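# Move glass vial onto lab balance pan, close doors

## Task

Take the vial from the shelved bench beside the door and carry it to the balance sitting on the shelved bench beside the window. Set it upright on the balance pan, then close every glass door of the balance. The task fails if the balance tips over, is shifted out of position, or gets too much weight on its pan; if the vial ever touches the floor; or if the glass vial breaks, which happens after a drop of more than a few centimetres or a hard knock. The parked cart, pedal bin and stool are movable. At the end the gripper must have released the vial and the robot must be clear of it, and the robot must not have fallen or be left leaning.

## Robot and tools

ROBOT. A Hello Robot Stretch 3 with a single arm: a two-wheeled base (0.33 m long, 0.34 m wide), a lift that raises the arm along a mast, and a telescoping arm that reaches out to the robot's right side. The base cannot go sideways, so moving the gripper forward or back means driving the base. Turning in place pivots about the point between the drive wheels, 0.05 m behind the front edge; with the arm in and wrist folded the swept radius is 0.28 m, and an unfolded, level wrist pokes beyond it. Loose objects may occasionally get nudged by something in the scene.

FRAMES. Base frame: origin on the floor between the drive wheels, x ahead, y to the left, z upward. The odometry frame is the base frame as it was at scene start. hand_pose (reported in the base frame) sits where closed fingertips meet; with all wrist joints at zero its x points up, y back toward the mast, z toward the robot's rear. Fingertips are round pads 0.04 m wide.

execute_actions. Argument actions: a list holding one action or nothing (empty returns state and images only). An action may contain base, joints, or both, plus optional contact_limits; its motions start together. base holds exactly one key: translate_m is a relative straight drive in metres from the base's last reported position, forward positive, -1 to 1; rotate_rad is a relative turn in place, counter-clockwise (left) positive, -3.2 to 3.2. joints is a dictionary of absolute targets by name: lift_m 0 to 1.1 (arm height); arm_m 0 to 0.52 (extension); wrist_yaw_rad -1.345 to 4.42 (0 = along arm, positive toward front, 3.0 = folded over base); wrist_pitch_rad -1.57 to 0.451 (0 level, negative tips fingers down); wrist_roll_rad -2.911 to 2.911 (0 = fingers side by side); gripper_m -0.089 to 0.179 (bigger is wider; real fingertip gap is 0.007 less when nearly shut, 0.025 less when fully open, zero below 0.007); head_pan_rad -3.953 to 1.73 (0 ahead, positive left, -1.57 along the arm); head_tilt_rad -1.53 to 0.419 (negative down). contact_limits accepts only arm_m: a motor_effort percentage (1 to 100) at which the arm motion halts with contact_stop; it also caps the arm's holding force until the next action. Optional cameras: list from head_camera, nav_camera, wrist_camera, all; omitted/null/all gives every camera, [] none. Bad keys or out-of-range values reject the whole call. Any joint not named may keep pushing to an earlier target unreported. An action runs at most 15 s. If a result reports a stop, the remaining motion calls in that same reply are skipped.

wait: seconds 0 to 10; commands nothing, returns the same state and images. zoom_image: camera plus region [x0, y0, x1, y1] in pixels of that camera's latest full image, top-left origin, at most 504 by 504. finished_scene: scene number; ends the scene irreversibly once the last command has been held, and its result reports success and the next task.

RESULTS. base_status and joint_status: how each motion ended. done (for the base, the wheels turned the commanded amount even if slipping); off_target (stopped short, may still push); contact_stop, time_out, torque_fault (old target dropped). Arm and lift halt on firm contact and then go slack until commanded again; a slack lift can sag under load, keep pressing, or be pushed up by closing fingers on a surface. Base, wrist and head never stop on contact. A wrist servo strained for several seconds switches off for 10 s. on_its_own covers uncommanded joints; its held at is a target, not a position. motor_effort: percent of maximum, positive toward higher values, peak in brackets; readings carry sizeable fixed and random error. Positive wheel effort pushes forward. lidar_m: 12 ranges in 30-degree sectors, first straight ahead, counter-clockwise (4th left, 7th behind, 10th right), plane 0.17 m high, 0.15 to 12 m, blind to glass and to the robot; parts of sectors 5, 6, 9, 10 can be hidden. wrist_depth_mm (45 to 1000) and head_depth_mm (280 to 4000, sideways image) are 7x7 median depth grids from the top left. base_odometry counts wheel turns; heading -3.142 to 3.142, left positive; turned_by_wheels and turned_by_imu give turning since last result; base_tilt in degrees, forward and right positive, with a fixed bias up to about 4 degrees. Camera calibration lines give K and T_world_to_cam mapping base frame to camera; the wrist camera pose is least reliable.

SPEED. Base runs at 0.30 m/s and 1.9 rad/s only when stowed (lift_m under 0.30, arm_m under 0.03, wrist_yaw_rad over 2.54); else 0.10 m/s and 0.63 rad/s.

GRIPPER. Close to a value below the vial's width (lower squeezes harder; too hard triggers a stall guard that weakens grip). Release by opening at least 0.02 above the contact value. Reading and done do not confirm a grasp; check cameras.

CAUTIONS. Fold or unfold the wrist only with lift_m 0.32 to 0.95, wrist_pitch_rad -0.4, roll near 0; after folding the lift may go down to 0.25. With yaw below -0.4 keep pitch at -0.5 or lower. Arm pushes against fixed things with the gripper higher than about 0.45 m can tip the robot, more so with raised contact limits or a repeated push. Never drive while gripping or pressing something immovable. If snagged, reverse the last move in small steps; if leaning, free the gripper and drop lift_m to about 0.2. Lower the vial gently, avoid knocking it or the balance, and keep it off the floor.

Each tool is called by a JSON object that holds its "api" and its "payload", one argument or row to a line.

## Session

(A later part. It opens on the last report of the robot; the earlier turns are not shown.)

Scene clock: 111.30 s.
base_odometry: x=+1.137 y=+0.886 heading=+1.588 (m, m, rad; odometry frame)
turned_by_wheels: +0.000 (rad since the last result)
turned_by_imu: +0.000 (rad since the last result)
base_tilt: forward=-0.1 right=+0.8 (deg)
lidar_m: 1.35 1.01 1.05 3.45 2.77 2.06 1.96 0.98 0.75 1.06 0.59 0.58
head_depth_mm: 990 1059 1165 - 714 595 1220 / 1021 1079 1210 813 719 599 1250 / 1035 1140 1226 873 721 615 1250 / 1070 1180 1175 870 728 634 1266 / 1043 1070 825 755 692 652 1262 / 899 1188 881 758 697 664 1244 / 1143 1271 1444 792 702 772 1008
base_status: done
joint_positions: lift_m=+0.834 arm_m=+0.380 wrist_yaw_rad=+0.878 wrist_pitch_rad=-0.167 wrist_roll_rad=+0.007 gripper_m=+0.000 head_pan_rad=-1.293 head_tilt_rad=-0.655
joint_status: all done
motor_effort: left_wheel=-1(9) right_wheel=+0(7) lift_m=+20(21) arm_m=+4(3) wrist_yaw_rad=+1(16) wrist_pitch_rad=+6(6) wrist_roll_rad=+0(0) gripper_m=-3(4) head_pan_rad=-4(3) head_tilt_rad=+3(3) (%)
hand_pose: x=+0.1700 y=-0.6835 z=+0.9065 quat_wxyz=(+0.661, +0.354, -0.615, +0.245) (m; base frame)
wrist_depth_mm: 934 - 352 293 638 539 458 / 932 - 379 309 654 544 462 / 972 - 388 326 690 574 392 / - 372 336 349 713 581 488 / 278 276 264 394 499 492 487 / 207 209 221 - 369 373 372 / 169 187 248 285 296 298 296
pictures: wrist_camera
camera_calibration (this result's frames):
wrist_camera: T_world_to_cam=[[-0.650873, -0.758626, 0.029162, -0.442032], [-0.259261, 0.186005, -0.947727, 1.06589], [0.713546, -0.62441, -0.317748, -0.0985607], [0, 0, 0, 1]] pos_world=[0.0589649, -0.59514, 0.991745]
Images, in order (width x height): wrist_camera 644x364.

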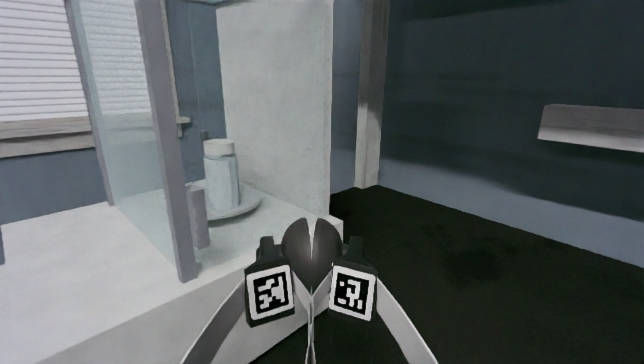

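{"api": "execute_actions", "payload": {
  "actions": [
    {"joints":{"arm_m":0.0,"wrist_yaw_rad":1.2}}
  ],
  "cameras": []
}}

{"api": "execute_actions", "payload": {
  "actions": [
    {"base":{"translate_m":0.63},"joints":{"head_pan_rad":-1.9}}
  ],
  "cameras": []
}}

{"api": "execute_actions", "payload": {
  "actions": [
    {"joints":{"wrist_yaw_rad":-0.38,"arm_m":0.41}}
  ],
  "cameras": ["wrist_camera","head_camera"]
}}

Scene clock: 118.30 s.
base_odometry: x=+1.137 y=+0.886 heading=+1.588 (m, m, rad; odometry frame)
turned_by_wheels: +0.000 (rad since the last result)
turned_by_imu: -0.002 (rad since the last result)
base_tilt: forward=-0.2 right=+0.8 (deg)
lidar_m: 1.35 1.01 1.05 3.46 2.77 2.06 1.96 0.98 0.75 1.06 0.59 0.58
head_depth_mm: 996 1061 1158 891 712 595 1271 / 1019 1087 1182 897 719 600 1256 / 1049 1135 1220 909 722 618 1290 / 1073 1182 1178 881 728 633 - / 1046 1079 828 755 691 655 1301 / 900 1192 884 759 694 645 1268 / 1144 1272 1432 794 702 667 1211
base_status: not commanded
joint_positions: lift_m=+0.834 arm_m=+0.001 wrist_yaw_rad=+1.200 wrist_pitch_rad=-0.167 wrist_roll_rad=+0.007 gripper_m=+0.000 head_pan_rad=-1.293 head_tilt_rad=-0.655
joint_status: all done
motor_effort: left_wheel=-1(1) right_wheel=+0(0) lift_m=+21(21) arm_m=-4(1) wrist_yaw_rad=+0(3) wrist_pitch_rad=+6(6) wrist_roll_rad=+0(0) gripper_m=-2(2) head_pan_rad=-4(3) head_tilt_rad=+3(3) (%)
hand_pose: x=+0.2104 y=-0.2358 z=+0.9065 quat_wxyz=(+0.613, +0.448, -0.550, +0.348) (m; base frame)
wrist_depth_mm: 969 - - - - - 478 / - - - - - - 495 / - - - - - - 482 / - - - - - 453 435 / - - - - 434 366 352 / - - - - 377 335 356 / - - - - 327 300 301
pictures: none
No camera images: the call's "cameras" was empty. Leave "cameras" out to get every camera's image.

Scene clock: 126.03 s.
base_odometry: x=+1.127 y=+1.516 heading=+1.588 (m, m, rad; odometry frame)
turned_by_wheels: +0.000 (rad since the last result)
turned_by_imu: +0.000 (rad since the last result)
base_tilt: forward=-0.1 right=+0.7 (deg)
lidar_m: 0.71 0.74 0.70 0.69 3.58 2.81 1.66 1.24 0.44 1.06 1.00 0.74
head_depth_mm: 1197 1283 1181 885 694 1416 - / 1161 1230 1152 748 681 644 - / 1122 833 858 736 683 633 - / 1087 1142 833 783 769 1475 - / 830 1144 1187 1037 1565 1492 1300 / 909 1100 1218 1384 1561 1504 1278 / 1002 1100 1199 1332 1510 1490 1304
base_status: done
joint_positions: lift_m=+0.834 arm_m=+0.001 wrist_yaw_rad=+1.200 wrist_pitch_rad=-0.167 wrist_roll_rad=+0.007 gripper_m=+0.000 head_pan_rad=-1.893 head_tilt_rad=-0.655
joint_status: all done
motor_effort: left_wheel=-1(2) right_wheel=+0(3) lift_m=+21(21) arm_m=-4(4) wrist_yaw_rad=+0(0) wrist_pitch_rad=+6(6) wrist_roll_rad=+0(0) gripper_m=-2(2) head_pan_rad=-3(34) head_tilt_rad=+3(2) (%)
hand_pose: x=+0.2104 y=-0.2358 z=+0.9065 quat_wxyz=(+0.613, +0.448, -0.550, +0.348) (m; base frame)
wrist_depth_mm: 474 507 567 622 709 804 871 / 496 537 580 668 752 867 876 / 510 550 625 705 765 907 889 / 525 598 635 721 839 - 905 / 568 608 696 801 906 - 919 / 581 657 703 - - - 908 / 599 676 780 925 - - 954
pictures: none
No camera images: the call's "cameras" was empty. Leave "cameras" out to get every camera's image.

Scene clock: 130.23 s.
base_odometry: x=+1.127 y=+1.516 heading=+1.588 (m, m, rad; odometry frame)
turned_by_wheels: +0.000 (rad since the last result)
turned_by_imu: -0.001 (rad since the last result)
base_tilt: forward=-0.2 right=+0.7 (deg)
lidar_m: 0.71 0.74 0.70 0.69 3.58 2.82 1.67 1.24 0.44 1.06 1.00 0.74
head_depth_mm: 1202 1291 1187 888 694 1422 - / 1162 1237 1153 746 679 - - / 1125 831 858 742 - - 854 / 1086 1138 823 787 1632 1475 1270 / 1009 1152 1224 1284 1584 1486 1279 / 907 1108 1184 - 1561 1487 1278 / 999 1091 1194 1337 1501 1503 1285
base_status: not commanded
joint_positions: lift_m=+0.834 arm_m=+0.410 wrist_yaw_rad=-0.380 wrist_pitch_rad=-0.167 wrist_roll_rad=+0.007 gripper_m=+0.000 head_pan_rad=-1.893 head_tilt_rad=-0.655
joint_status: all done
motor_effort: left_wheel=-1(1) right_wheel=+0(0) lift_m=+21(21) arm_m=+4(1) wrist_yaw_rad=+0(3) wrist_pitch_rad=+6(6) wrist_roll_rad=+0(0) gripper_m=-2(2) head_pan_rad=-4(3) head_tilt_rad=+2(2) (%)
hand_pose: x=-0.1136 y=-0.7856 z=+0.9065 quat_wxyz=(+0.678, -0.075, -0.705, -0.191) (m; base frame)
wrist_depth_mm: 424 458 485 544 650 155 187 / 432 478 519 589 652 163 203 / 449 489 527 616 684 177 225 / 461 511 559 643 740 190 248 / 489 535 589 529 468 209 268 / 507 578 617 - 355 205 193 / 531 598 689 309 185 171 165
pictures: head_camera (sideways: a quarter turn clockwise sets it upright), wrist_camera
camera_calibration (this result's frames):
head_camera: T_world_to_cam=[[0.227265, 0.548248, -0.804845, 1.06172], [0.948107, -0.313279, 0.054317, -0.073683], [-0.222362, -0.775423, -0.590995, 0.730921], [0, 0, 0, 1]] pos_world=[-0.00890343, -0.0383961, 1.29049]
wrist_camera: T_world_to_cam=[[-0.922198, 0.385617, 0.0291622, 0.16404], [0.0971241, 0.303943, -0.947727, 1.1445], [-0.374323, -0.871159, -0.317748, -0.27741], [0, 0, 0, 1]] pos_world=[-0.0637226, -0.652789, 0.991745]
Images, in order (width x height): head_camera 896x504, wrist_camera 644x364.

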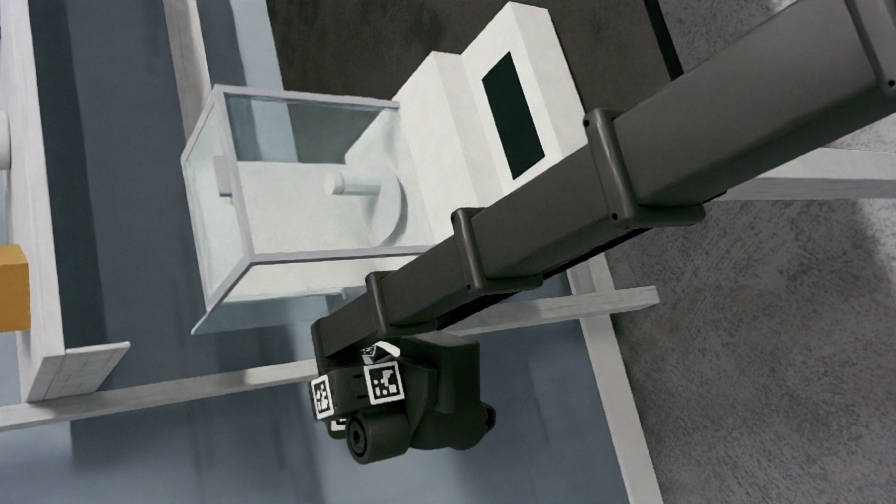

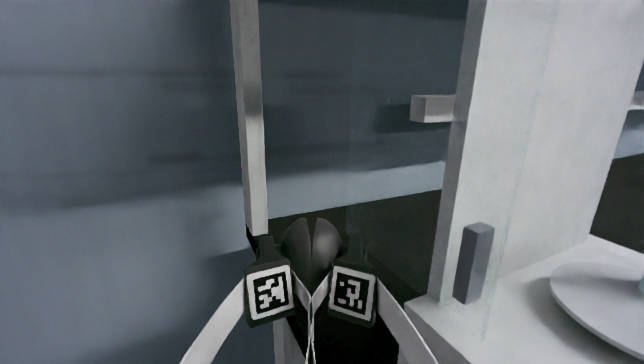

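{"api": "execute_actions", "payload": {
  "actions": [
    {"base":{"translate_m":-0.042},"joints":{"arm_m":0.425}}
  ],
  "cameras": ["wrist_camera"]
}}

Scene clock: 133.03 s.
base_odometry: x=+1.127 y=+1.474 heading=+1.587 (m, m, rad; odometry frame)
turned_by_wheels: +0.000 (rad since the last result)
turned_by_imu: -0.001 (rad since the last result)
base_tilt: forward=-0.1 right=+0.8 (deg)
lidar_m: 0.75 0.78 0.70 0.70 3.59 2.77 1.66 1.20 0.42 1.05 1.06 0.78
head_depth_mm: 1198 1302 1189 895 695 1420 - / 1160 1235 1151 757 686 - - / 1122 1179 1154 740 - - 1187 / 1091 1132 833 803 707 1041 1241 / 1051 1123 790 867 1474 1480 1273 / 855 1108 1196 1446 1575 1487 1277 / 974 1090 1182 1344 1502 1508 1282
base_status: done
joint_positions: lift_m=+0.834 arm_m=+0.425 wrist_yaw_rad=-0.380 wrist_pitch_rad=-0.167 wrist_roll_rad=+0.007 gripper_m=+0.000 head_pan_rad=-1.893 head_tilt_rad=-0.655
joint_status: all done
motor_effort: left_wheel=-1(4) right_wheel=+0(3) lift_m=+21(20) arm_m=+4(2) wrist_yaw_rad=-1(0) wrist_pitch_rad=+6(6) wrist_roll_rad=+0(0) gripper_m=-2(2) head_pan_rad=-4(4) head_tilt_rad=+2(2) (%)
hand_pose: x=-0.1136 y=-0.8006 z=+0.9065 quat_wxyz=(+0.678, -0.075, -0.705, -0.191) (m; base frame)
wrist_depth_mm: 402 440 485 538 571 136 166 / 424 458 501 569 131 145 181 / 444 478 506 596 139 157 199 / 449 500 553 637 148 169 221 / 476 529 561 533 156 184 473 / 487 545 596 - 126 194 216 / 524 587 626 294 163 165 153
pictures: wrist_camera
camera_calibration (this result's frames):
wrist_camera: T_world_to_cam=[[-0.922198, 0.385617, 0.0291622, 0.169824], [0.0971242, 0.303943, -0.947727, 1.14906], [-0.374323, -0.871159, -0.317748, -0.290478], [0, 0, 0, 1]] pos_world=[-0.0637226, -0.667788, 0.991745]
Images, in order (width x height): wrist_camera 644x364.

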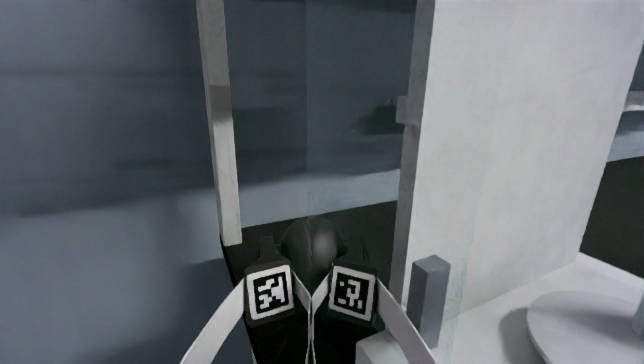

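{"api": "execute_actions", "payload": {
  "actions": [
    {"base":{"translate_m":-0.01}}
  ],
  "cameras": []
}}

{"api": "execute_actions", "payload": {
  "actions": [
    {"joints":{"arm_m":0.29},"contact_limits":{"arm_m":10}}
  ],
  "cameras": ["wrist_camera"]
}}

Scene clock: 135.23 s.
base_odometry: x=+1.128 y=+1.464 heading=+1.588 (m, m, rad; odometry frame)
turned_by_wheels: +0.000 (rad since the last result)
turned_by_imu: +0.000 (rad since the last result)
base_tilt: forward=-0.2 right=+0.8 (deg)
lidar_m: 0.76 0.79 0.70 0.70 3.60 2.65 2.54 1.20 0.42 1.05 1.07 0.79
head_depth_mm: 1195 1291 1188 887 694 1419 - / 1161 1232 1148 789 685 - - / 1117 1192 1156 738 - - 1183 / 1084 1137 834 802 691 653 1212 / 1056 1131 783 843 1395 1486 1268 / 827 1114 1193 1458 1576 1494 1280 / 970 1088 1186 1333 1506 1500 1282
base_status: done
joint_positions: lift_m=+0.834 arm_m=+0.425 wrist_yaw_rad=-0.364 wrist_pitch_rad=-0.167 wrist_roll_rad=+0.007 gripper_m=+0.000 head_pan_rad=-1.893 head_tilt_rad=-0.655
joint_status: not commanded
motor_effort: left_wheel=+4(6) right_wheel=-10(12) lift_m=+21(21) arm_m=+4(4) wrist_yaw_rad=-10(10) wrist_pitch_rad=+6(6) wrist_roll_rad=+0(0) gripper_m=-3(3) head_pan_rad=-3(3) head_tilt_rad=+3(2) (%)
hand_pose: x=-0.1099 y=-0.8020 z=+0.9064 quat_wxyz=(+0.680, -0.070, -0.706, -0.186) (m; base frame)
wrist_depth_mm: 404 437 479 544 120 132 159 / 423 456 505 556 127 142 175 / 443 477 511 586 133 152 190 / 459 507 542 634 142 163 210 / 485 527 576 527 153 179 444 / 501 560 599 - 156 194 217 / 534 575 630 296 164 165 154
pictures: none
No camera images: the call's "cameras" was empty. Leave "cameras" out to get every camera's image.

Scene clock: 137.53 s.
base_odometry: x=+1.128 y=+1.464 heading=+1.587 (m, m, rad; odometry frame)
turned_by_wheels: -0.001 (rad since the last result)
turned_by_imu: -0.001 (rad since the last result)
base_tilt: forward=-0.3 right=+0.8 (deg)
lidar_m: 0.76 0.79 0.70 0.70 3.58 2.64 2.53 1.20 0.42 1.05 1.08 0.79
head_depth_mm: 1199 1288 1187 889 695 1401 - / 1158 1238 1192 792 688 - - / 1123 1186 1152 736 - - 1179 / 1086 1140 823 802 699 649 1213 / 1051 1119 809 - 1458 1476 1266 / 843 1100 1205 - 1603 1496 1277 / 964 1082 1201 1319 1498 1495 1285
base_status: not commanded
joint_positions: lift_m=+0.834 arm_m=+0.291 wrist_yaw_rad=-0.372 wrist_pitch_rad=-0.164 wrist_roll_rad=+0.007 gripper_m=+0.000 head_pan_rad=-1.893 head_tilt_rad=-0.655
joint_status: arm_m contact_stop (moved -0.133 of -0.135)
on_its_own: arm_m is slack since a contact_stop, until your next command for it
motor_effort: left_wheel=-2(4) right_wheel=+4(10) lift_m=+22(22) arm_m=+0(12) wrist_yaw_rad=-6(10) wrist_pitch_rad=+5(6) wrist_roll_rad=+0(0) gripper_m=-3(4) head_pan_rad=-3(3) head_tilt_rad=+2(3) (%)
contact_limits: arm_m 10 (drawing in: default 24, maximum 39; extending or still: default 33, maximum 54)
hand_pose: x=-0.1120 y=-0.6680 z=+0.9071 quat_wxyz=(+0.679, -0.074, -0.706, -0.188) (m; base frame)
wrist_depth_mm: 511 551 599 241 254 869 - / 532 566 641 253 273 929 - / 543 597 669 268 283 995 - / 566 622 697 281 254 701 689 / 588 660 570 292 226 270 483 / 610 684 746 - 203 215 217 / 644 731 479 206 171 172 171
pictures: wrist_camera
camera_calibration (this result's frames):
wrist_camera: T_world_to_cam=[[-0.924916, 0.379055, 0.0291134, 0.11551], [0.0940307, 0.302295, -0.948565, 1.10849], [-0.368359, -0.874606, -0.315241, -0.178097], [0, 0, 0, 1]] pos_world=[-0.0629983, -0.534641, 0.991969]
Images, in order (width x height): wrist_camera 644x364.

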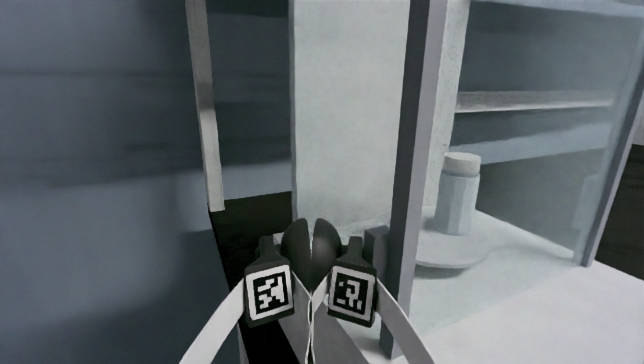

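{"api": "execute_actions", "payload": {
  "actions": [
    {"base":{"translate_m":0.08},"joints":{"arm_m":0.3}}
  ],
  "cameras": []
}}

{"api": "execute_actions", "payload": {
  "actions": [
    {"base":{"translate_m":0.1},"joints":{"arm_m":0,"wrist_yaw_rad":1,"head_pan_rad":-2.1,"head_tilt_rad":-0.5}}
  ],
  "cameras": ["head_camera"]
}}

Scene clock: 140.90 s.
base_odometry: x=+1.126 y=+1.544 heading=+1.587 (m, m, rad; odometry frame)
turned_by_wheels: +0.000 (rad since the last result)
turned_by_imu: -0.001 (rad since the last result)
base_tilt: forward=-0.2 right=+0.8 (deg)
lidar_m: 0.68 0.71 0.70 0.68 3.59 2.84 1.69 1.27 0.45 1.06 0.96 0.71
head_depth_mm: 1195 1284 1188 759 693 1420 - / 1163 1234 1148 744 680 - - / 1124 823 847 739 - - 1211 / 1090 1158 838 753 1627 1483 1261 / 823 1157 1199 - 1629 1483 1267 / 993 1099 1241 - 1612 1487 1285 / 995 1086 1201 1328 1505 1490 1287
base_status: done
joint_positions: lift_m=+0.834 arm_m=+0.300 wrist_yaw_rad=-0.378 wrist_pitch_rad=-0.165 wrist_roll_rad=+0.007 gripper_m=+0.000 head_pan_rad=-1.893 head_tilt_rad=-0.655
joint_status: all done
motor_effort: left_wheel=-1(3) right_wheel=+0(9) lift_m=+22(21) arm_m=+4(7) wrist_yaw_rad=-1(6) wrist_pitch_rad=+6(6) wrist_roll_rad=+0(0) gripper_m=-2(2) head_pan_rad=-3(3) head_tilt_rad=+3(2) (%)
hand_pose: x=-0.1134 y=-0.6758 z=+0.9068 quat_wxyz=(+0.679, -0.076, -0.705, -0.190) (m; base frame)
wrist_depth_mm: 505 548 595 669 264 307 994 / 511 551 611 691 277 327 - / 545 595 650 758 295 340 - / 567 615 686 727 313 316 758 / 597 664 722 531 282 175 287 / 622 688 743 - 239 196 215 / 643 714 820 339 233 183 172
pictures: none
No camera images: the call's "cameras" was empty. Leave "cameras" out to get every camera's image.

Scene clock: 144.33 s.
base_odometry: x=+1.125 y=+1.644 heading=+1.587 (m, m, rad; odometry frame)
turned_by_wheels: +0.000 (rad since the last result)
turned_by_imu: -0.001 (rad since the last result)
base_tilt: forward=-0.3 right=+0.7 (deg)
lidar_m: 0.58 0.61 0.70 0.68 3.50 2.94 1.79 1.36 0.51 1.21 0.82 0.60
head_depth_mm: 1326 1526 1612 1141 795 741 1357 / 1306 1427 1480 1160 760 683 1330 / 1248 1351 1426 915 760 688 766 / 1144 1259 893 886 785 1546 1389 / 1126 1203 1263 906 953 1542 1384 / 1078 878 1230 1222 1386 1551 1398 / 1022 1060 1148 1255 1350 1471 1409
base_status: done
joint_positions: lift_m=+0.834 arm_m=+0.001 wrist_yaw_rad=+1.000 wrist_pitch_rad=-0.166 wrist_roll_rad=+0.007 gripper_m=+0.000 head_pan_rad=-2.093 head_tilt_rad=-0.507
joint_status: all done
motor_effort: left_wheel=-1(2) right_wheel=+0(5) lift_m=+21(22) arm_m=-4(3) wrist_yaw_rad=+0(1) wrist_pitch_rad=+6(6) wrist_roll_rad=+0(0) gripper_m=-2(2) head_pan_rad=-3(19) head_tilt_rad=+4(19) (%)
hand_pose: x=+0.1879 y=-0.2802 z=+0.9067 quat_wxyz=(+0.645, +0.390, -0.592, +0.285) (m; base frame)
wrist_depth_mm: 358 412 472 557 697 886 783 / 372 425 511 593 733 911 802 / 389 448 520 629 764 960 792 / 403 449 529 640 841 - 819 / 419 474 563 718 914 - 856 / 441 510 585 - 980 - 867 / 465 531 645 818 - - 870
pictures: head_camera (sideways: a quarter turn clockwise sets it upright)
camera_calibration (this result's frames):
head_camera: T_world_to_cam=[[0.26918, 0.38375, -0.883333, 1.16381], [0.871007, -0.488374, 0.0532576, -0.0718438], [-0.41096, -0.783726, -0.46571, 0.569067], [0, 0, 0, 1]] pos_world=[-0.0168348, -0.0357069, 1.29688]
Images, in order (width x height): head_camera 896x504.

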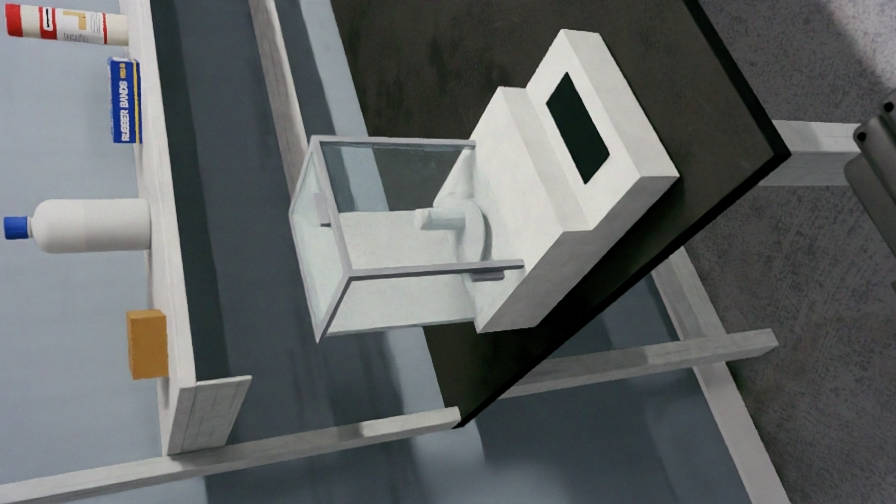

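{"api": "finished_scene", "payload": {
  "scene": 2
}}

The scene is finished: the task was done.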